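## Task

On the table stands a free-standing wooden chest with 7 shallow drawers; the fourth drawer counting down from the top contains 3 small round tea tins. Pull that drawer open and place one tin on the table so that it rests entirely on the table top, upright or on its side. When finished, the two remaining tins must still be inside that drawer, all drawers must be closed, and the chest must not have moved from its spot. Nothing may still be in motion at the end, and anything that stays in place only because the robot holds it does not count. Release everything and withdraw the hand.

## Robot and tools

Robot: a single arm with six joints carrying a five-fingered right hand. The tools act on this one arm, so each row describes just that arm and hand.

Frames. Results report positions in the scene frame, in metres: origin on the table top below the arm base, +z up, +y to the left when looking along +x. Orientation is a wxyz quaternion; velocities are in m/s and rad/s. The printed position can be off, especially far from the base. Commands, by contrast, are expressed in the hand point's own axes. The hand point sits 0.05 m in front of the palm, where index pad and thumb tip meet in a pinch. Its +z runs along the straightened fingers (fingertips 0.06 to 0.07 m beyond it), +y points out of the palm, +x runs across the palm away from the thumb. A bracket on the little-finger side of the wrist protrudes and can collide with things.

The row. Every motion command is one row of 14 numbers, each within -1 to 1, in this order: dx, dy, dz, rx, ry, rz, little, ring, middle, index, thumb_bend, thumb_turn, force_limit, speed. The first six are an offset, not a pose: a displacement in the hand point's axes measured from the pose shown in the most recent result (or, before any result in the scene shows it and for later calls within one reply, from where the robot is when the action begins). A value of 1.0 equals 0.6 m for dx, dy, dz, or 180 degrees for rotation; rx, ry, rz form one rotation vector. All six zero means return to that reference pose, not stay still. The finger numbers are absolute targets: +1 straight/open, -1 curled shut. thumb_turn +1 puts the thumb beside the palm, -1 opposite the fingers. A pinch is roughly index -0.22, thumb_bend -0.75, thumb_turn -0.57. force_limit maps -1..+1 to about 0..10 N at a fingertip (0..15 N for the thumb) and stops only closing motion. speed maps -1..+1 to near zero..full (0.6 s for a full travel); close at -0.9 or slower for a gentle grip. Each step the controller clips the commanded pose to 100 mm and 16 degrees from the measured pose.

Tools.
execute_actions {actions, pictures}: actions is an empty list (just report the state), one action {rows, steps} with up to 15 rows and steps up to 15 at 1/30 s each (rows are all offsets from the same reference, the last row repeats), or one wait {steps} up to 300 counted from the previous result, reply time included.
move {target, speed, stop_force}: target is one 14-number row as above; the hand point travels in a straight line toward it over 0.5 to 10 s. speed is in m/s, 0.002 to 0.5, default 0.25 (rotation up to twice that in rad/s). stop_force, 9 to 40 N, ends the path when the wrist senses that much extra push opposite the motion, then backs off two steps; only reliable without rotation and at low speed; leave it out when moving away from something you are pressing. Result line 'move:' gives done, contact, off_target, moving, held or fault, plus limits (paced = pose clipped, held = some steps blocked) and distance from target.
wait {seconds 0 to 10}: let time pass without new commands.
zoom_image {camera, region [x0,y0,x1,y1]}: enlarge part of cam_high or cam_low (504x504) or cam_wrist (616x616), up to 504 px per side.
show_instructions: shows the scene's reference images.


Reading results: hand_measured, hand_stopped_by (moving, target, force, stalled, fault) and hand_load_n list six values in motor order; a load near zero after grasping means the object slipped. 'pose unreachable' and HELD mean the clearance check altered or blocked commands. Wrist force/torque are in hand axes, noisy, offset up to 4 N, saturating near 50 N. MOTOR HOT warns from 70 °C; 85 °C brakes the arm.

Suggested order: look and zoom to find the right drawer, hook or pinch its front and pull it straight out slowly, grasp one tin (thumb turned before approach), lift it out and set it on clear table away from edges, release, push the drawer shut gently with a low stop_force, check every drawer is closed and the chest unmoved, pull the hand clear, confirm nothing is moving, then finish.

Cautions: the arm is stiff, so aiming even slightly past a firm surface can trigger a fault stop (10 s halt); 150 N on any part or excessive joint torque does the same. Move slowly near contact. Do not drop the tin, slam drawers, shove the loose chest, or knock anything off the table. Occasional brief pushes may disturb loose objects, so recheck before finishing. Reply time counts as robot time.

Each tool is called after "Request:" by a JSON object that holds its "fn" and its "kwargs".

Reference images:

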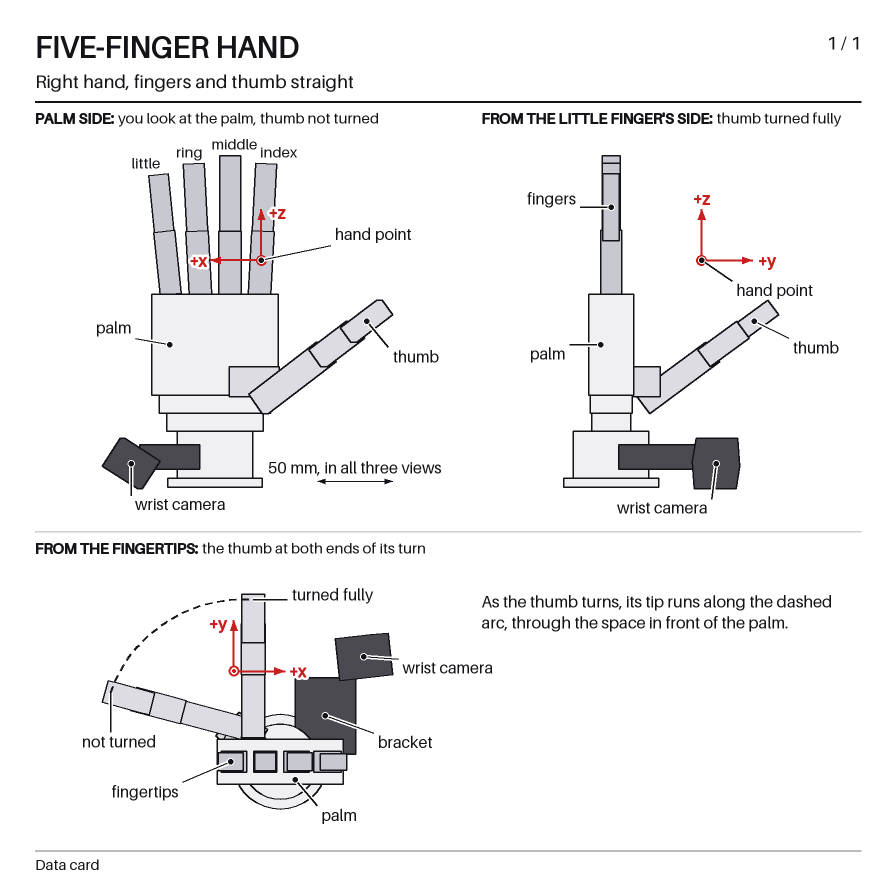

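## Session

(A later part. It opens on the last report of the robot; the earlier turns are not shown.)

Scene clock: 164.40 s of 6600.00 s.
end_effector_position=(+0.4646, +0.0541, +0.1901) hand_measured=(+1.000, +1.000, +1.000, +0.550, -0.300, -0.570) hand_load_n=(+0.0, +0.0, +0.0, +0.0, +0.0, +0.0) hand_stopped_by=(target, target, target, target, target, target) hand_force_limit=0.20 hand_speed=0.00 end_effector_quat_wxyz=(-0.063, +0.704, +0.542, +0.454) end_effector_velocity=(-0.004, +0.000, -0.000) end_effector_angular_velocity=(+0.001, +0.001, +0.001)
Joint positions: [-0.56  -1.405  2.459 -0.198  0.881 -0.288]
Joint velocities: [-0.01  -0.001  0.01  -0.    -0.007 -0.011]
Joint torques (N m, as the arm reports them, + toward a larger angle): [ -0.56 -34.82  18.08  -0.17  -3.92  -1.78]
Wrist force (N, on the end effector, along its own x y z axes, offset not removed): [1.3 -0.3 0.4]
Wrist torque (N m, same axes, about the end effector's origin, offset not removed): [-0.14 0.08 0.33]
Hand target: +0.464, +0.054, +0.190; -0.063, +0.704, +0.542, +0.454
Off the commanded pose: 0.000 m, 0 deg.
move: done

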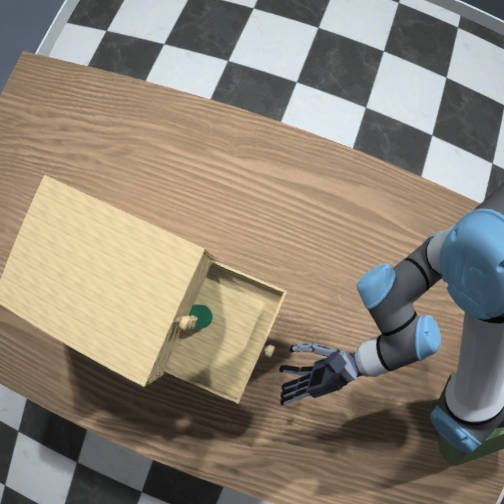

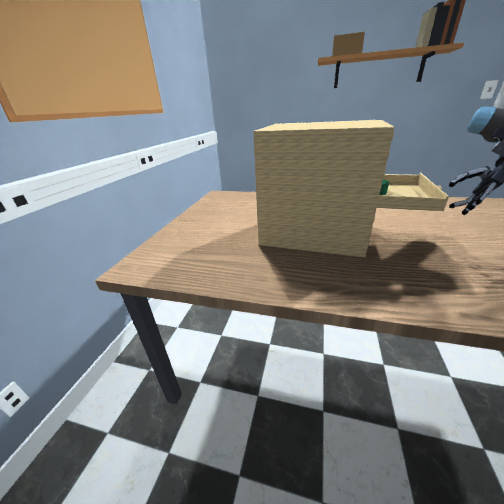

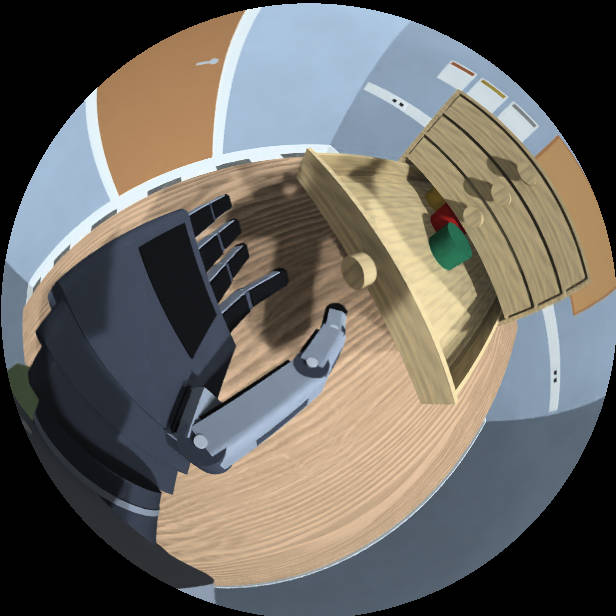

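Request:
{"fn": "move", "kwargs": {"target": [0.153,0.088,-0.125,0,0,0,1,1,1,0.55,-0.3,-0.57,0.2,0], "speed": 0.25}}

Request:
{"fn": "move", "kwargs": {"target": [-0.04,0.126,0.097,-0.244,0.105,0.791,1,1,1,0.55,-0.3,-0.57,0.2,0], "speed": 0.4}}

Scene clock: 170.03 s of 6600.00 s.
end_effector_position=(+0.4650, +0.0542, +0.3197) hand_measured=(+1.000, +1.000, +1.000, +0.550, -0.300, -0.570) hand_load_n=(+0.0, +0.0, +0.0, +0.0, +0.0, +0.0) hand_stopped_by=(target, target, target, target, target, target) hand_force_limit=0.20 hand_speed=0.00 end_effector_quat_wxyz=(-0.063, +0.704, +0.542, +0.454) end_effector_velocity=(-0.000, -0.000, +0.002) end_effector_angular_velocity=(-0.001, +0.003, -0.000)
Joint positions: [-0.34  -1.806  2.396  0.155  1.034 -0.095]
Joint velocities: [ 0.006 -0.006 -0.004  0.009  0.006  0.004]
Joint torques (N m, as the arm reports them, + toward a larger angle): [ 21.37 -29.18 -22.95   3.55   1.29   2.09]
Wrist force (N, on the end effector, along its own x y z axes, offset not removed): [4.7 -0.2 -0.3]
Wrist torque (N m, same axes, about the end effector's origin, offset not removed): [-0.09 -0.37 0.47]
Hand target: +0.465, +0.054, +0.320; -0.063, +0.704, +0.542, +0.454
Off the commanded pose: 0.000 m, 0 deg.
After step 90, 1.43 s passed at rest.
move: done

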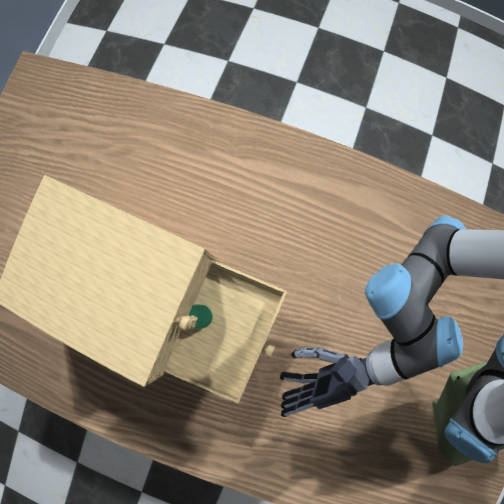

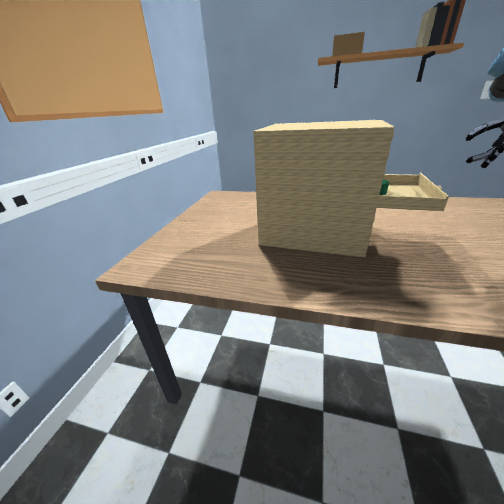

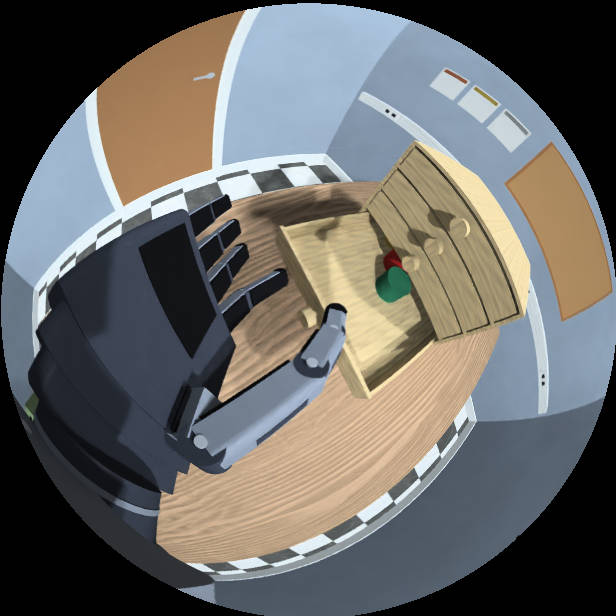

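Scene clock: 173.93 s of 6600.00 s.
end_effector_position=(+0.5601, +0.0403, +0.2996) hand_measured=(+1.000, +1.000, +1.000, +0.550, -0.300, -0.570) hand_load_n=(+0.0, +0.0, +0.0, +0.0, +0.0, +0.0) hand_stopped_by=(target, target, target, target, target, target) hand_force_limit=0.20 hand_speed=0.00 end_effector_quat_wxyz=(-0.299, +0.641, -0.641, +0.299) end_effector_velocity=(+0.000, -0.000, -0.000) end_effector_angular_velocity=(+0.010, +0.008, -0.010)
Joint positions: [ 0.043 -1.581  1.992 -0.073  1.878  2.75 ]
Joint velocities: [-0.001  0.003 -0.005  0.009  0.004  0.016]
Joint torques (N m, as the arm reports them, + toward a larger angle): [  0.11 -12.55 -29.8    2.3    2.09   1.76]
Wrist force (N, on the end effector, along its own x y z axes, offset not removed): [0.7 1.8 0.6]
Wrist torque (N m, same axes, about the end effector's origin, offset not removed): [0.25 0.19 0.28]
Hand target: +0.560, +0.040, +0.300; -0.299, +0.640, -0.642, +0.298
Off the commanded pose: 0.000 m, 0 deg.
move: done

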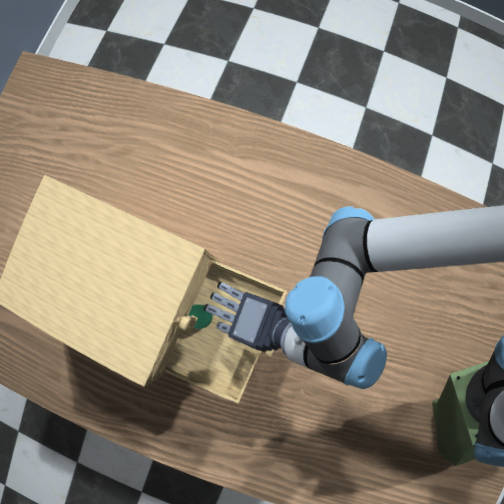

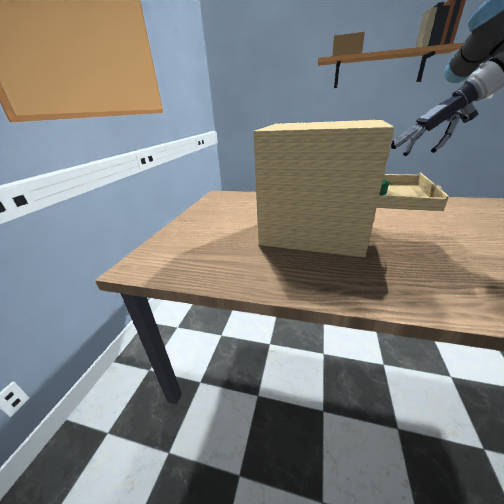

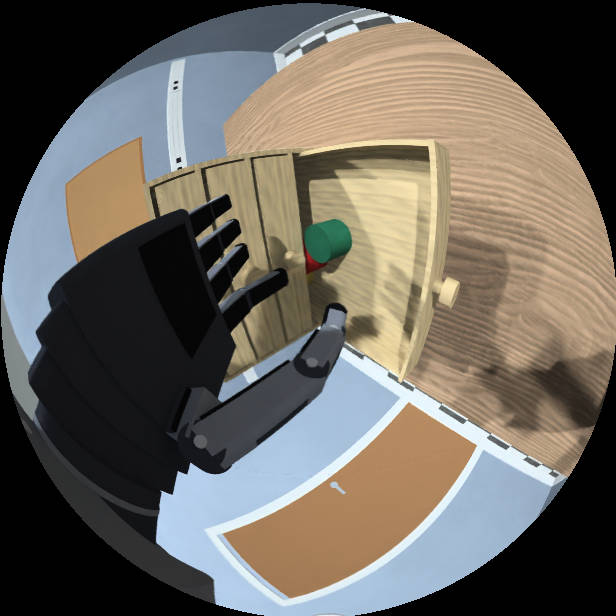

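Request:
{"fn": "move", "kwargs": {"target": [0.005,0.026,0.098,0,0,0,-1,-1,-1,0.55,-0.3,-0.57,0.2,1], "speed": 0.1}}

Request:
{"fn": "zoom_image", "kwargs": {"camera": "cam_low", "region": [360, 100, 500, 230]}}

Request:
{"fn": "zoom_image", "kwargs": {"camera": "cam_high", "region": [150, 250, 300, 400]}}

Scene clock: 181.63 s of 6600.00 s.
end_effector_position=(+0.5950, +0.0373, +0.2501) hand_measured=(-1.000, -1.000, -1.000, +0.550, -0.300, -0.570) hand_load_n=(+0.0, +0.0, +0.0, +0.0, +0.0, +0.0) hand_stopped_by=(target, target, target, target, target, target) hand_force_limit=0.20 hand_speed=1.00 end_effector_quat_wxyz=(-0.299, +0.641, -0.641, +0.299) end_effector_velocity=(+0.003, -0.000, -0.001) end_effector_angular_velocity=(-0.000, -0.002, -0.000)
Joint positions: [-0.028 -1.464  1.953 -0.158  1.811  2.726]
Joint velocities: [-0.002  0.006 -0.005 -0.003 -0.002 -0.001]
Joint torques (N m, as the arm reports them, + toward a larger angle): [  2.51 -16.   -28.52  -2.06  -2.9   -1.86]
Wrist force (N, on the end effector, along its own x y z axes, offset not removed): [3.4 1.0 1.1]
Wrist torque (N m, same axes, about the end effector's origin, offset not removed): [-0.01 -0.21 0.57]
Hand target: +0.595, +0.037, +0.250; -0.299, +0.641, -0.641, +0.299
Off the commanded pose: 0.000 m, 0 deg.
After step 90, 3.60 s passed at rest.
move: done

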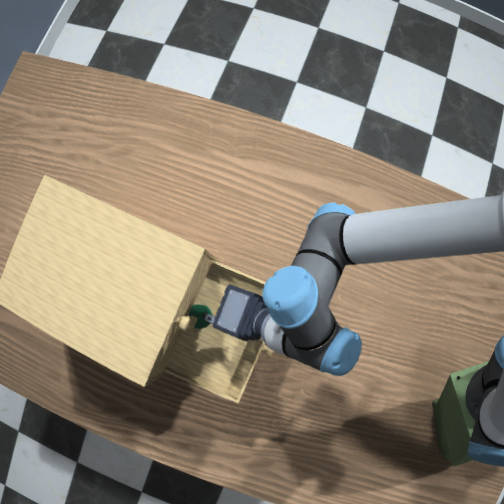

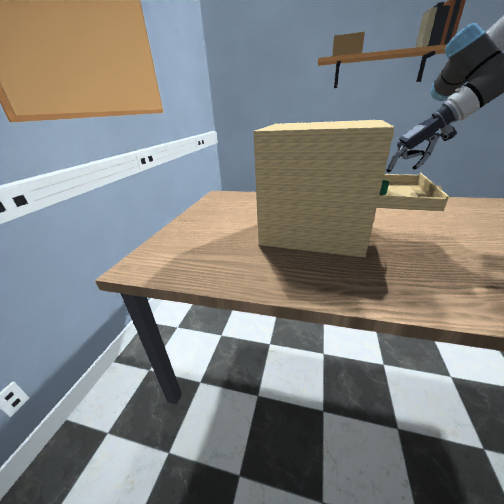

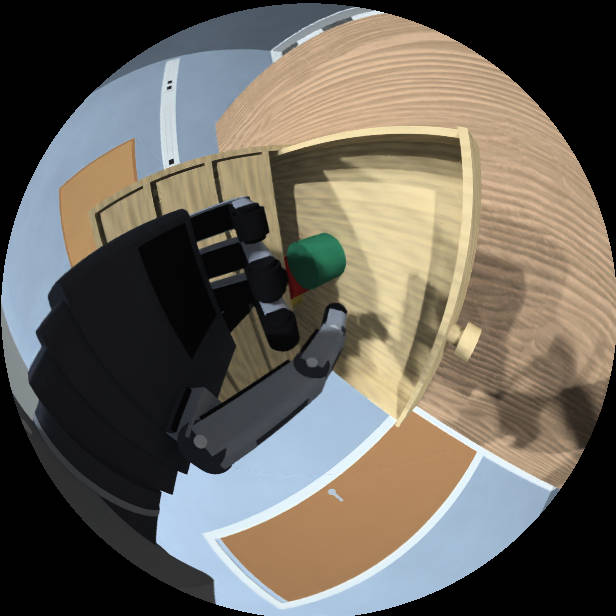

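Region (360, 100, 500, 230) of cam_low's 504x504 image, scaled by 3.600, with more detail than that image has; it fills the top 468 rows of this view, and the rest is white.

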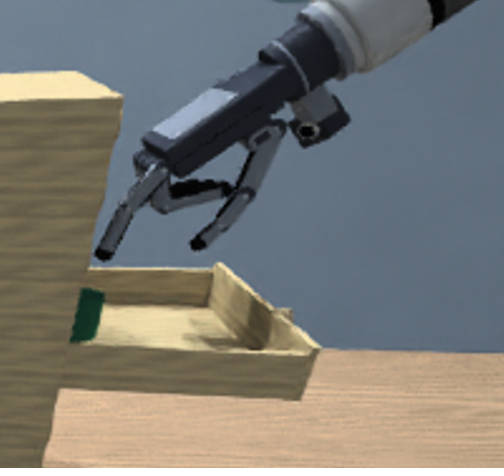

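Region (150, 250, 300, 400) of cam_high's 504x504 image, scaled by 3.360, with more detail than that image has.

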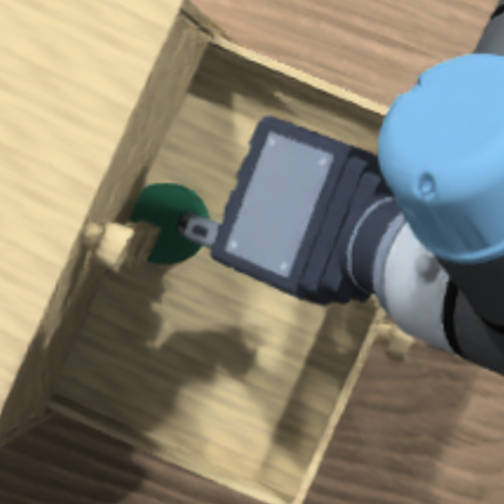

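Request:
{"fn": "move", "kwargs": {"target": [0,0.0217,0.0182,0,0,0,-1,-1,-1,0.55,-0.3,-0.57,0.2,1], "speed": 0.02}}

Request:
{"fn": "zoom_image", "kwargs": {"camera": "cam_low", "region": [360, 100, 500, 230]}}

Scene clock: 184.57 s of 6600.00 s.
end_effector_position=(+0.5950, +0.0373, +0.2334) hand_measured=(-1.000, -1.000, -1.000, +0.550, -0.300, -0.570) hand_load_n=(+0.0, +0.0, +0.0, +0.0, +0.0, +0.0) hand_stopped_by=(target, target, target, target, target, target) hand_force_limit=0.20 hand_speed=1.00 end_effector_quat_wxyz=(-0.299, +0.641, -0.641, +0.299) end_effector_velocity=(+0.000, -0.001, -0.003) end_effector_angular_velocity=(-0.001, +0.000, -0.001)
Joint positions: [-0.049 -1.442  1.968 -0.197  1.791  2.719]
Joint velocities: [-0.004  0.003  0.002 -0.005 -0.003 -0.001]
Joint torques (N m, as the arm reports them, + toward a larger angle): [  1.93 -15.9    3.08  -1.7   -3.4   -1.89]
Wrist force (N, on the end effector, along its own x y z axes, offset not removed): [0.5 1.4 -1.9]
Wrist torque (N m, same axes, about the end effector's origin, offset not removed): [0.32 0.31 0.28]
Hand target: +0.595, +0.037, +0.233; -0.299, +0.641, -0.641, +0.299
Off the commanded pose: 0.000 m, 0 deg.
move: done

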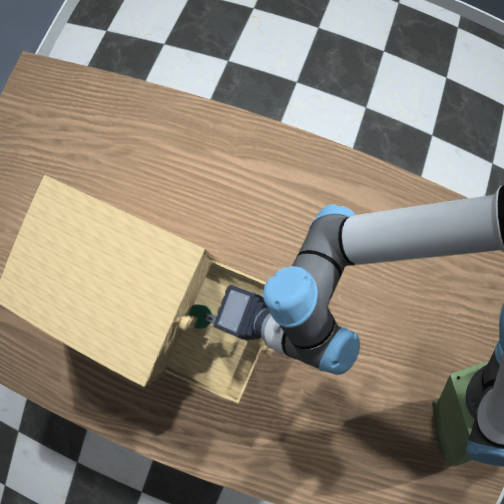

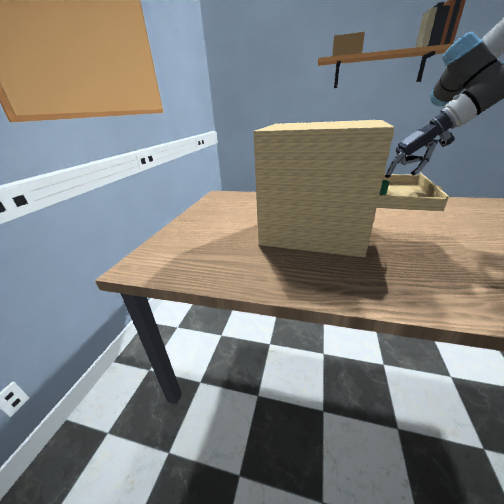

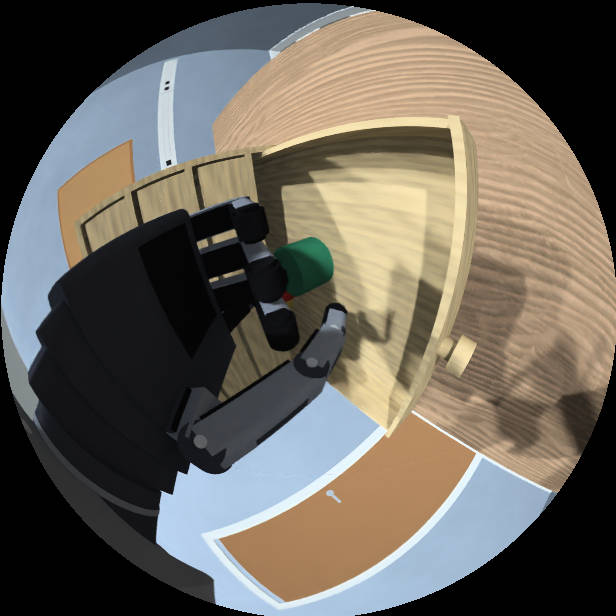

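Region (360, 100, 500, 230) of cam_low's 504x504 image, scaled by 3.600, with more detail than that image has; it fills the top 468 rows of this view, and the rest is white.

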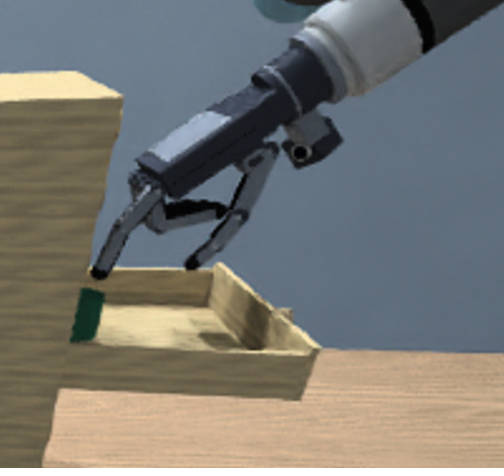

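Request:
{"fn": "move", "kwargs": {"target": [0,0.0088,0.019,0,0,0,-1,-1,-1,0.55,-0.3,-0.57,0.2,1], "speed": 0.01}}

Request:
{"fn": "zoom_image", "kwargs": {"camera": "cam_low", "region": [360, 100, 500, 230]}}

Scene clock: 187.73 s of 6600.00 s.
end_effector_position=(+0.6003, +0.0373, +0.2222) hand_measured=(-1.000, -1.000, -1.000, +0.550, -0.300, -0.570) hand_load_n=(+0.0, +0.0, +0.0, +0.0, +0.0, +0.0) hand_stopped_by=(target, target, target, target, target, target) hand_force_limit=0.20 hand_speed=1.00 end_effector_quat_wxyz=(-0.299, +0.641, -0.641, +0.299) end_effector_velocity=(+0.000, +0.000, -0.002) end_effector_angular_velocity=(-0.000, +0.001, +0.001)
Joint positions: [-0.062 -1.417  1.962 -0.217  1.78   2.715]
Joint velocities: [-0.002  0.004 -0.    -0.003 -0.002 -0.001]
Joint torques (N m, as the arm reports them, + toward a larger angle): [  1.46 -15.42 -25.08  -1.79  -2.93  -1.87]
Wrist force (N, on the end effector, along its own x y z axes, offset not removed): [2.4 -2.7 -2.7]
Wrist torque (N m, same axes, about the end effector's origin, offset not removed): [-0.03 -0.06 0.41]
Hand target: +0.600, +0.037, +0.222; -0.299, +0.641, -0.641, +0.299
Off the commanded pose: 0.000 m, 0 deg.
move: done

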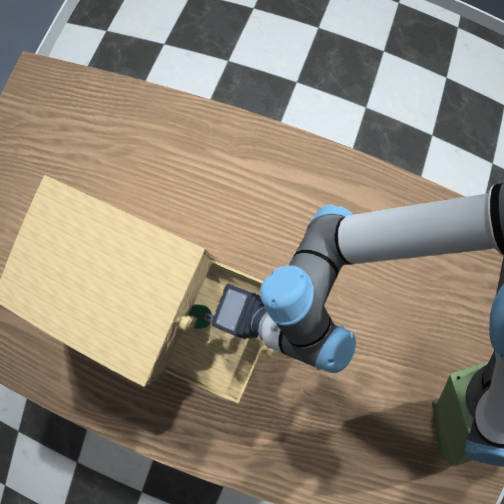

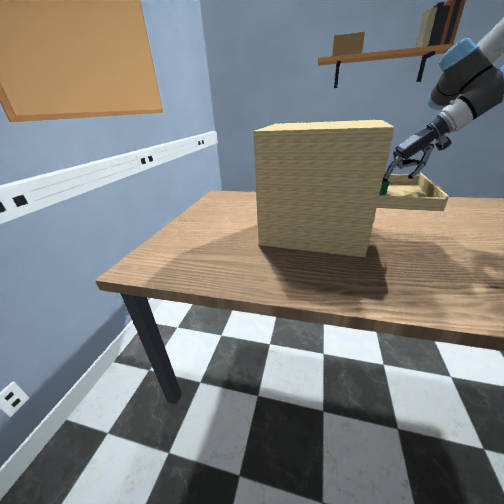

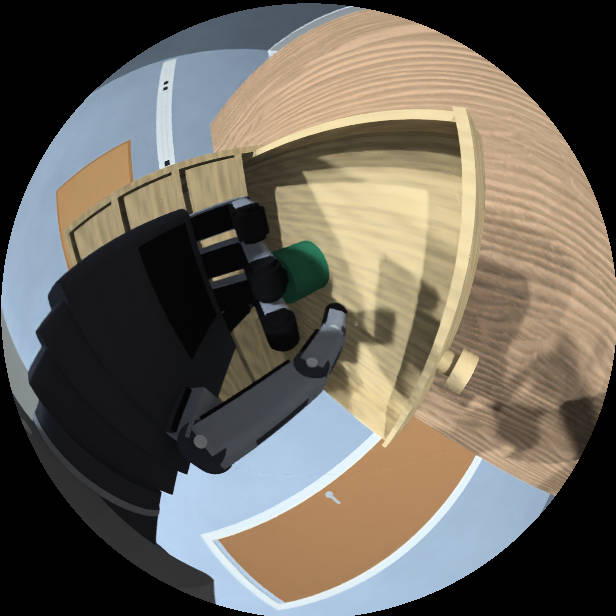

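Region (360, 100, 500, 230) of cam_low's 504x504 image, scaled by 3.600, with more detail than that image has; it fills the top 468 rows of this view, and the rest is white.

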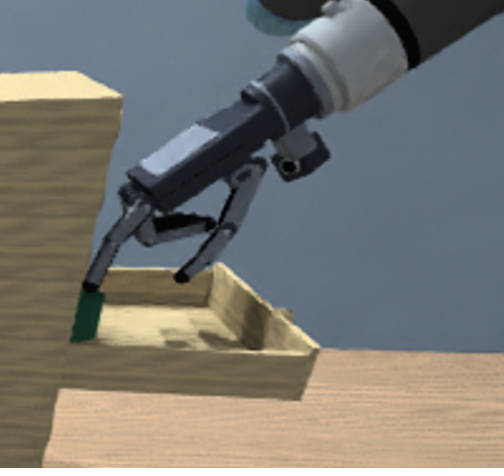

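Request:
{"fn": "move", "kwargs": {"target": [0,0,0,0,0,0,-1,-1,-1,0.3,-0.3,-0.57,-0.2,-0.8]}}

Request:
{"fn": "zoom_image", "kwargs": {"camera": "cam_low", "region": [360, 100, 500, 230]}}

Scene clock: 189.23 s of 6600.00 s.
end_effector_position=(+0.6003, +0.0372, +0.2221) hand_measured=(-1.000, -1.000, -1.000, +0.498, -0.300, -0.570) hand_load_n=(+0.0, +0.0, +0.0, +5.5, +0.0, +0.0) hand_stopped_by=(target, target, target, force, target, target) hand_force_limit=-0.20 hand_speed=-0.80 end_effector_quat_wxyz=(-0.299, +0.641, -0.641, +0.299) end_effector_velocity=(-0.000, +0.000, +0.000) end_effector_angular_velocity=(+0.001, -0.001, -0.000)
Joint positions: [-0.062 -1.417  1.962 -0.217  1.779  2.715]
Joint velocities: [ 0.001 -0.001  0.001 -0.     0.001  0.001]
Joint torques (N m, as the arm reports them, + toward a larger angle): [ 25.74 -35.     7.55   4.27   2.96   1.57]
Wrist force (N, on the end effector, along its own x y z axes, offset not removed): [4.5 -7.3 -4.2]
Wrist torque (N m, same axes, about the end effector's origin, offset not removed): [0.72 -0.18 0.61]
Hand target: +0.600, +0.037, +0.222; -0.299, +0.641, -0.641, +0.299
Off the commanded pose: 0.000 m, 0 deg.
move: done

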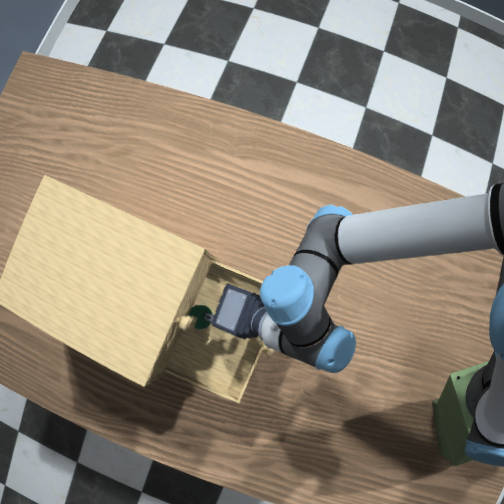

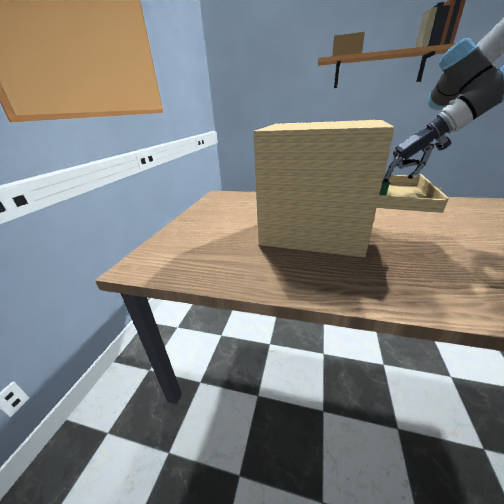

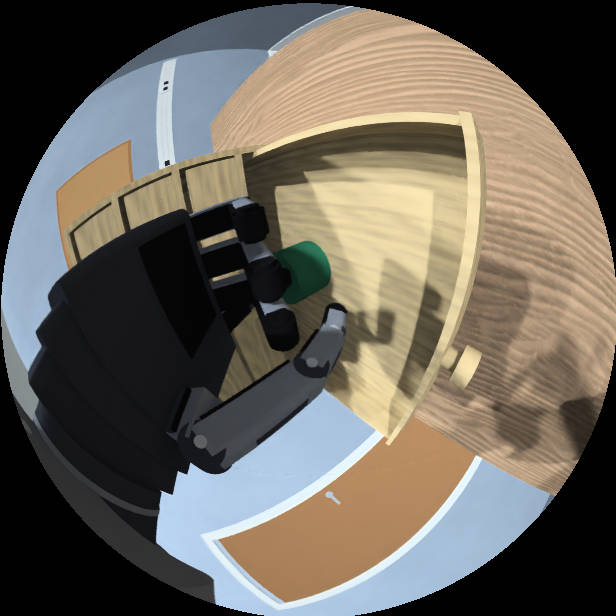

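Region (360, 100, 500, 230) of cam_low's 504x504 image, scaled by 3.600, with more detail than that image has; it fills the top 468 rows of this view, and the rest is white.

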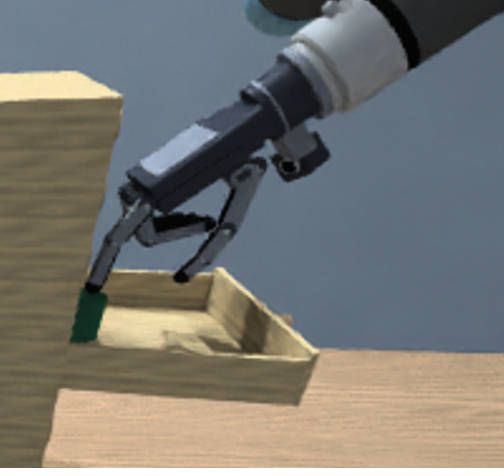

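Request:
{"fn": "move", "kwargs": {"target": [0,0.034,-0.0365,0,0,0,-1,-1,-1,0.3,-0.6,-0.57,-0.2,0], "speed": 0.015}}

Request:
{"fn": "zoom_image", "kwargs": {"camera": "cam_low", "region": [360, 100, 500, 230]}}

Scene clock: 193.17 s of 6600.00 s.
end_effector_position=(+0.5707, +0.0373, +0.2206) hand_measured=(-1.000, -1.000, -1.000, +0.496, -0.600, -0.570) hand_load_n=(+0.0, +0.0, +0.0, +0.0, +0.0, +0.0) hand_stopped_by=(target, target, target, force, target, target) hand_force_limit=-0.20 hand_speed=0.00 end_effector_quat_wxyz=(-0.299, +0.641, -0.641, +0.299) end_effector_velocity=(-0.001, -0.001, +0.000) end_effector_angular_velocity=(-0.000, -0.002, -0.002)
Joint positions: [-0.073 -1.467  2.051 -0.256  1.769  2.712]
Joint velocities: [-0.002 -0.004  0.005 -0.003 -0.001  0.   ]
Joint torques (N m, as the arm reports them, + toward a larger angle): [  1.47 -38.19   4.08  -2.02  -3.11  -1.74]
Wrist force (N, on the end effector, along its own x y z axes, offset not removed): [0.4 1.1 0.5]
Wrist torque (N m, same axes, about the end effector's origin, offset not removed): [0.25 0.20 0.43]
Hand target: +0.570, +0.037, +0.221; -0.299, +0.641, -0.641, +0.299
Off the commanded pose: 0.000 m, 0 deg.
move: done

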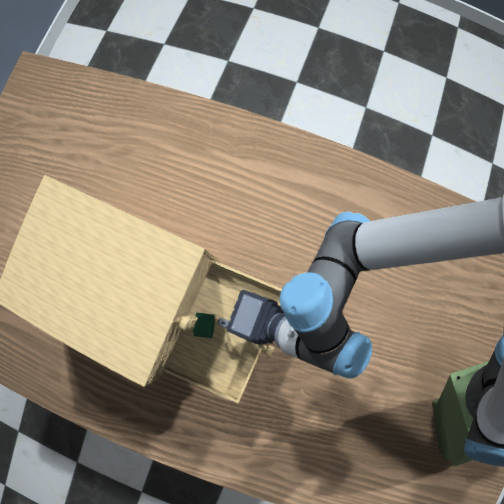

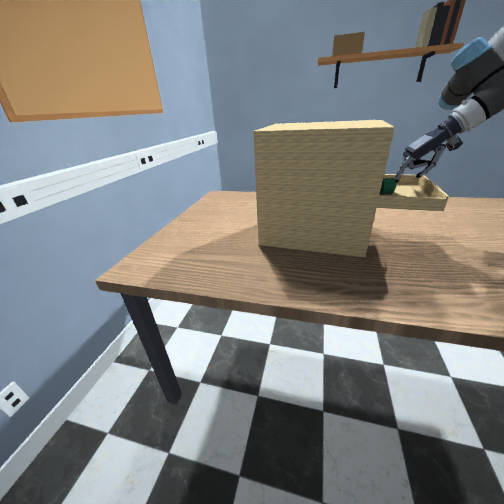

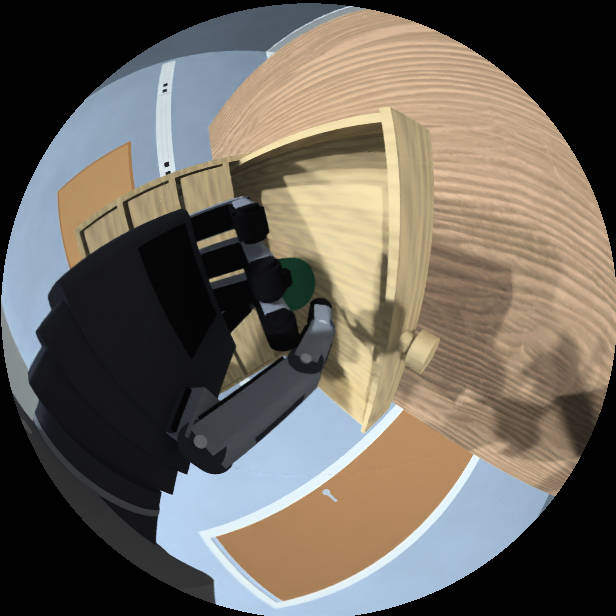

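Region (360, 100, 500, 230) of cam_low's 504x504 image, scaled by 3.600, with more detail than that image has; it fills the top 468 rows of this view, and the rest is white.

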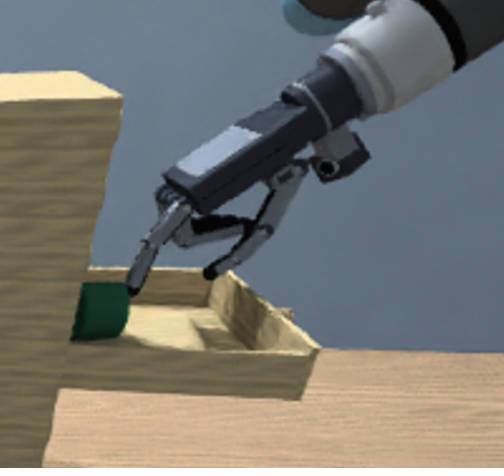

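Request:
{"fn": "zoom_image", "kwargs": {"camera": "cam_high", "region": [150, 250, 300, 400]}}

Request:
{"fn": "move", "kwargs": {"target": [-0.02,-0.05,-0.14,0,0,0,1,1,1,0.55,-0.3,-0.57,0,1], "speed": 0.1}}

Region (150, 250, 300, 400) of cam_high's 504x504 image, scaled by 3.360, with more detail than that image has.

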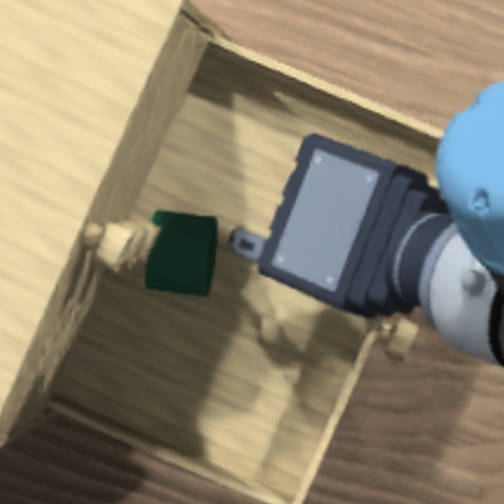

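Scene clock: 195.83 s of 6600.00 s.
end_effector_position=(+0.5257, +0.0492, +0.2972) hand_measured=(+1.000, +1.000, +1.000, +0.550, -0.300, -0.570) hand_load_n=(+0.0, +0.0, +0.0, +0.0, +0.0, +0.0) hand_stopped_by=(target, target, target, target, target, target) hand_force_limit=0.00 hand_speed=1.00 end_effector_quat_wxyz=(-0.299, +0.641, -0.641, +0.299) end_effector_velocity=(-0.003, +0.001, +0.001) end_effector_angular_velocity=(-0.000, +0.003, +0.001)
Joint positions: [ 0.066 -1.629  2.084 -0.114  1.9    2.759]
Joint velocities: [ 0.005 -0.004  0.003  0.005  0.005  0.002]
Joint torques (N m, as the arm reports them, + toward a larger angle): [ 23.8  -31.98 -15.81   2.32   2.47   1.58]
Wrist force (N, on the end effector, along its own x y z axes, offset not removed): [0.1 -0.4 0.9]
Wrist torque (N m, same axes, about the end effector's origin, offset not removed): [-0.24 0.16 0.34]
Hand target: +0.526, +0.049, +0.298; -0.299, +0.641, -0.641, +0.299
Off the commanded pose: 0.000 m, 0 deg.
move: done

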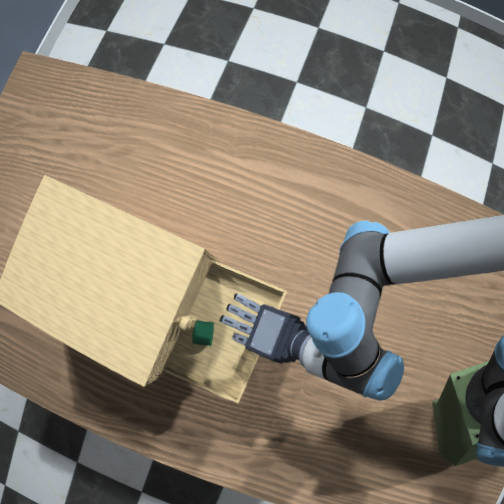

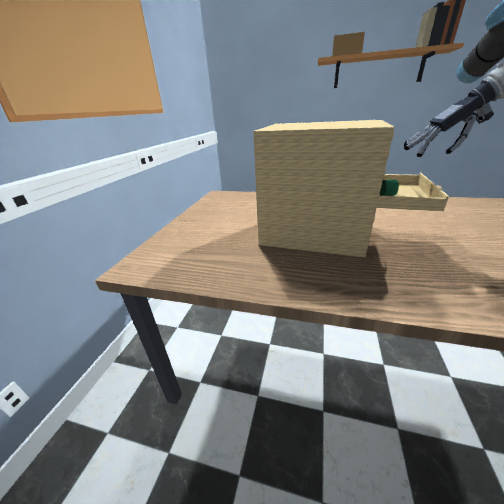

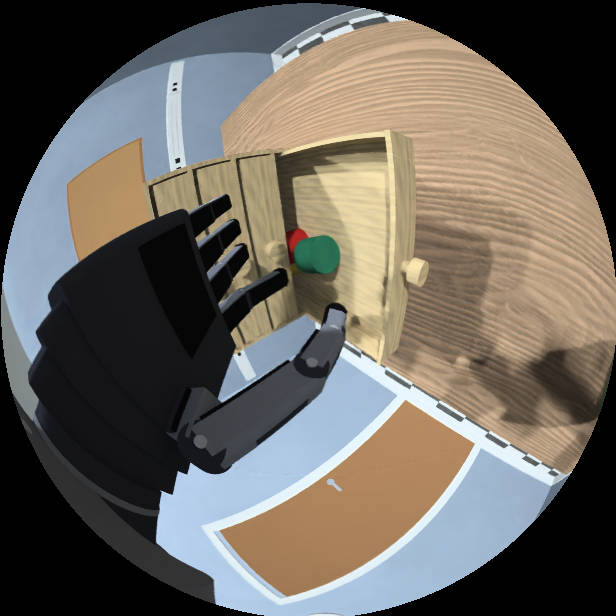

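Request:
{"fn": "execute_actions", "kwargs": {"actions": []}}

Request:
{"fn": "zoom_image", "kwargs": {"camera": "cam_high", "region": [150, 250, 300, 400]}}

Request:
{"fn": "zoom_image", "kwargs": {"camera": "cam_wrist", "region": [220, 160, 420, 360]}}

Scene clock: 197.13 s of 6600.00 s.
end_effector_position=(+0.5256, +0.0492, +0.2975) hand_measured=(+1.000, +1.000, +1.000, +0.550, -0.300, -0.570) hand_load_n=(+0.0, +0.0, +0.0, +0.0, +0.0, +0.0) hand_stopped_by=(target, target, target, target, target, target) hand_force_limit=0.00 hand_speed=1.00 end_effector_quat_wxyz=(-0.299, +0.641, -0.641, +0.299) end_effector_velocity=(+0.000, +0.000, +0.000) end_effector_angular_velocity=(+0.000, -0.001, +0.000)
Joint positions: [ 0.066 -1.63   2.084 -0.114  1.901  2.759]
Joint velocities: [ 0.001 -0.    -0.     0.    -0.     0.   ]
Joint torques (N m, as the arm reports them, + toward a larger angle): [ 24.24 -32.56 -28.68   2.29   2.14   1.79]
Wrist force (N, on the end effector, along its own x y z axes, offset not removed): [1.2 1.9 0.5]
Wrist torque (N m, same axes, about the end effector's origin, offset not removed): [0.35 0.15 0.30]
Hand target: +0.526, +0.049, +0.298; -0.299, +0.641, -0.641, +0.299
Off the commanded pose: 0.000 m, 0 deg.
Steps of this call (steps 1 to 39: nothing new was sent). Readings (end_effector_position | what the end effector reports):
1: (+0.5256, +0.0492, +0.2973) | hand_measured=(+1.000, +1.000, +1.000, +0.550, -0.300, -0.570) hand_load_n=(+0.0, +0.0, +0.0, +0.0, +0.0, +0.0) hand_stopped_by=(target, target, target, target, target, target) hand_force_limit=0.00 hand_speed=1.00
2: (+0.5256, +0.0492, +0.2973) | hand_measured=(+1.000, +1.000, +1.000, +0.550, -0.300, -0.570) hand_load_n=(+0.0, +0.0, +0.0, +0.0, +0.0, +0.0) hand_stopped_by=(target, target, target, target, target, target) hand_force_limit=0.00 hand_speed=1.00
4: (+0.5256, +0.0492, +0.2974) | hand_measured=(+1.000, +1.000, +1.000, +0.550, -0.300, -0.570) hand_load_n=(+0.0, +0.0, +0.0, +0.0, +0.0, +0.0) hand_stopped_by=(target, target, target, target, target, target) hand_force_limit=0.00 hand_speed=1.00
8: (+0.5256, +0.0492, +0.2975) | hand_measured=(+1.000, +1.000, +1.000, +0.550, -0.300, -0.570) hand_load_n=(+0.0, +0.0, +0.0, +0.0, +0.0, +0.0) hand_stopped_by=(target, target, target, target, target, target) hand_force_limit=0.00 hand_speed=1.00
39: the state above

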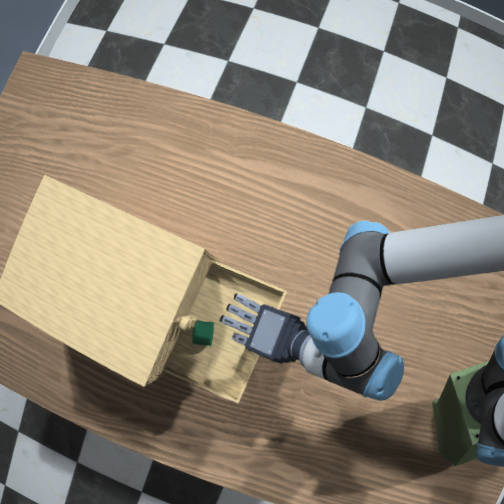

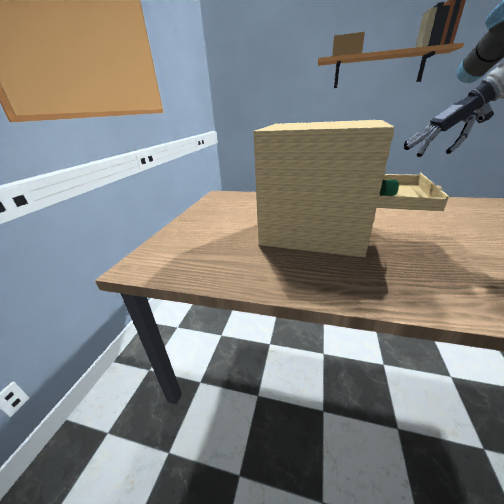

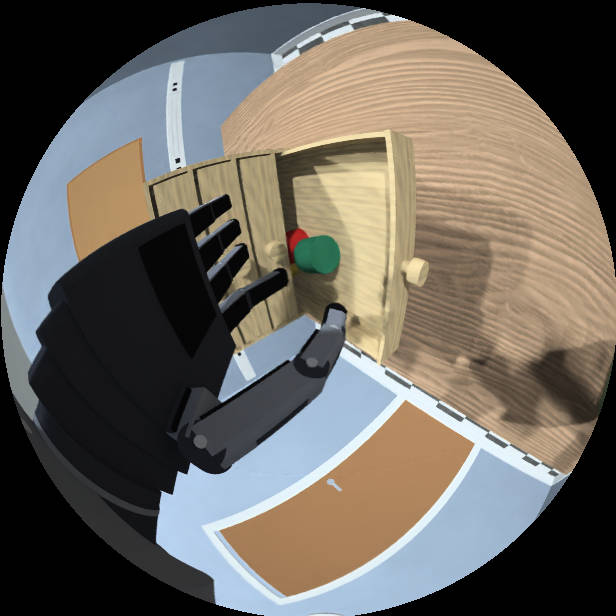

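Region (150, 250, 300, 400) of cam_high's 504x504 image, scaled by 3.360, with more detail than that image has.

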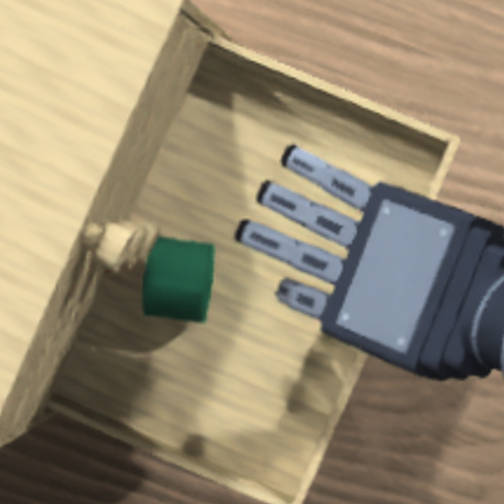

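Region (220, 160, 420, 360) of cam_wrist's 616x616 image, scaled by 2.520, with more detail than that image has.

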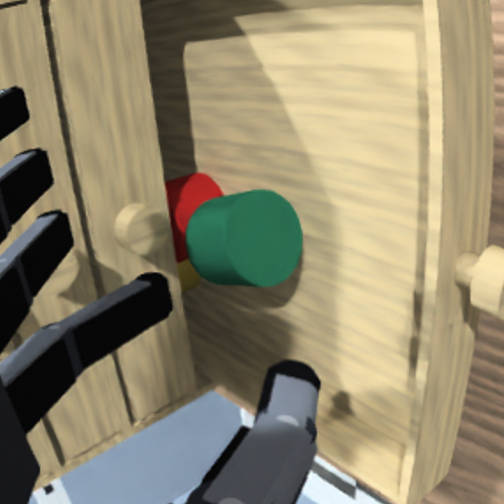

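Request:
{"fn": "move", "kwargs": {"target": [-0.0163,-0.038,0.156,0.055,-0.077,-0.054,-1,-1,-1,0.45,-0.3,-0.57,0,1], "speed": 0.1}}

Request:
{"fn": "zoom_image", "kwargs": {"camera": "cam_low", "region": [360, 100, 500, 230]}}

Request:
{"fn": "zoom_image", "kwargs": {"camera": "cam_high", "region": [150, 250, 300, 400]}}

Scene clock: 217.30 s of 6600.00 s.
end_effector_position=(+0.6118, +0.0590, +0.2550) hand_measured=(-1.000, -1.000, -1.000, +0.450, -0.300, -0.570) hand_load_n=(+0.0, +0.0, +0.0, +0.0, +0.0, +0.0) hand_stopped_by=(target, target, target, target, target, target) hand_force_limit=0.00 hand_speed=1.00 end_effector_quat_wxyz=(-0.401, +0.696, -0.516, +0.298) end_effector_velocity=(+0.002, +0.000, -0.001) end_effector_angular_velocity=(+0.002, -0.004, +0.008)
Joint positions: [-0.136 -1.48   1.987 -0.208  1.414  2.521]
Joint velocities: [-0.005  0.006 -0.005  0.    -0.013 -0.005]
Joint torques (N m, as the arm reports them, + toward a larger angle): [  4.8  -16.16 -26.29  -2.01  -3.29  -2.07]
Wrist force (N, on the end effector, along its own x y z axes, offset not removed): [0.3 0.4 0.2]
Wrist torque (N m, same axes, about the end effector's origin, offset not removed): [0.13 0.32 0.35]
Hand target: +0.612, +0.059, +0.255; -0.401, +0.696, -0.516, +0.298
Off the commanded pose: 0.000 m, 0 deg.
After step 90, 15.03 s passed at rest.
move: done

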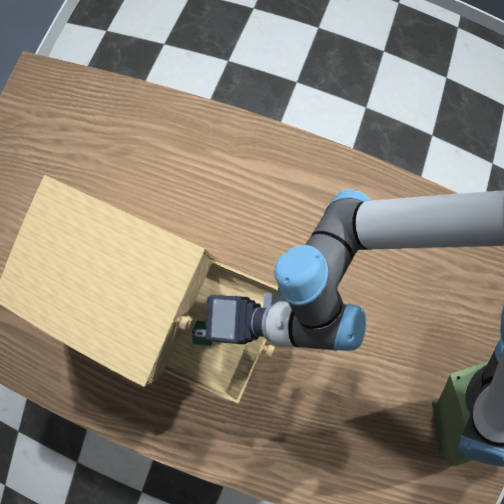

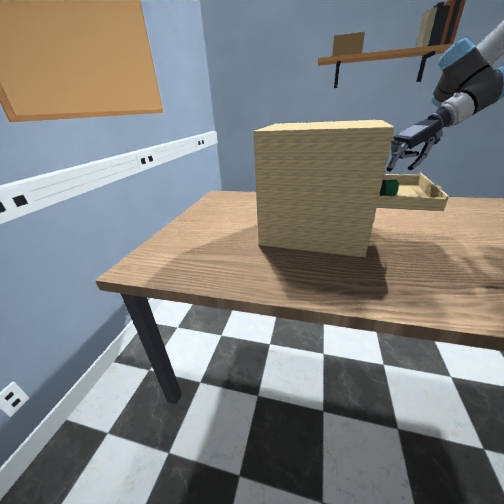

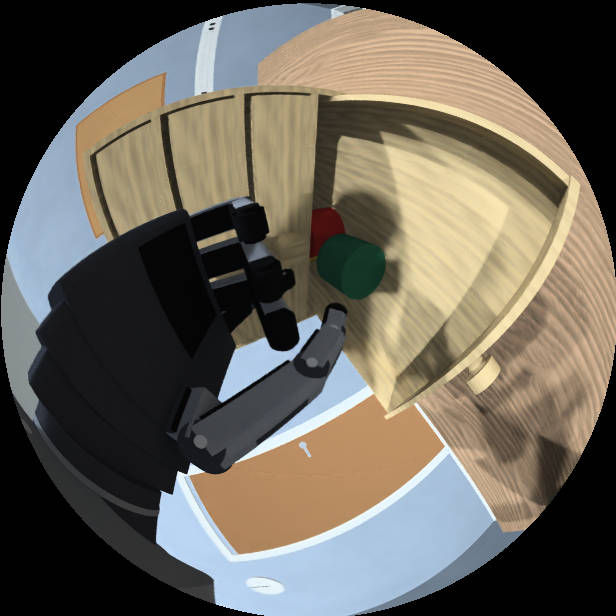

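Region (360, 100, 500, 230) of cam_low's 504x504 image, scaled by 3.600, with more detail than that image has; it fills the top 468 rows of this view, and the rest is white.

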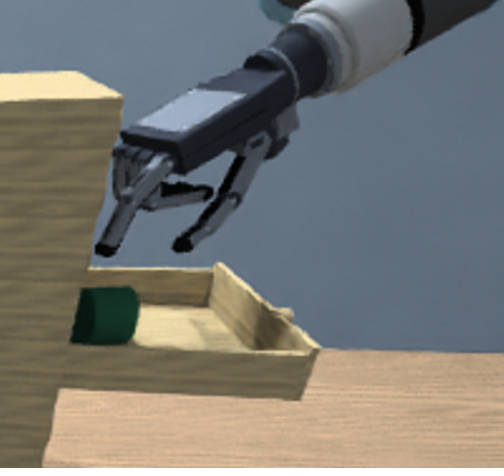

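Region (150, 250, 300, 400) of cam_high's 504x504 image, scaled by 3.360, with more detail than that image has.

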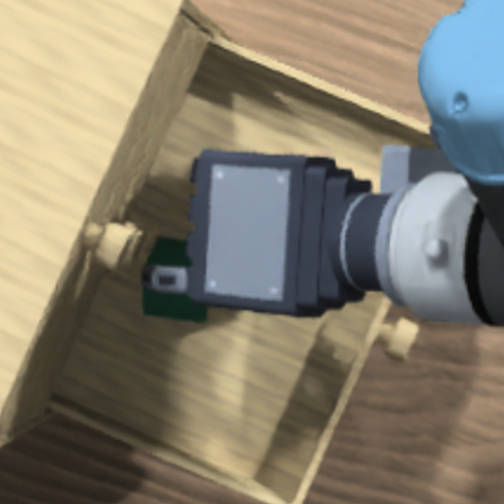

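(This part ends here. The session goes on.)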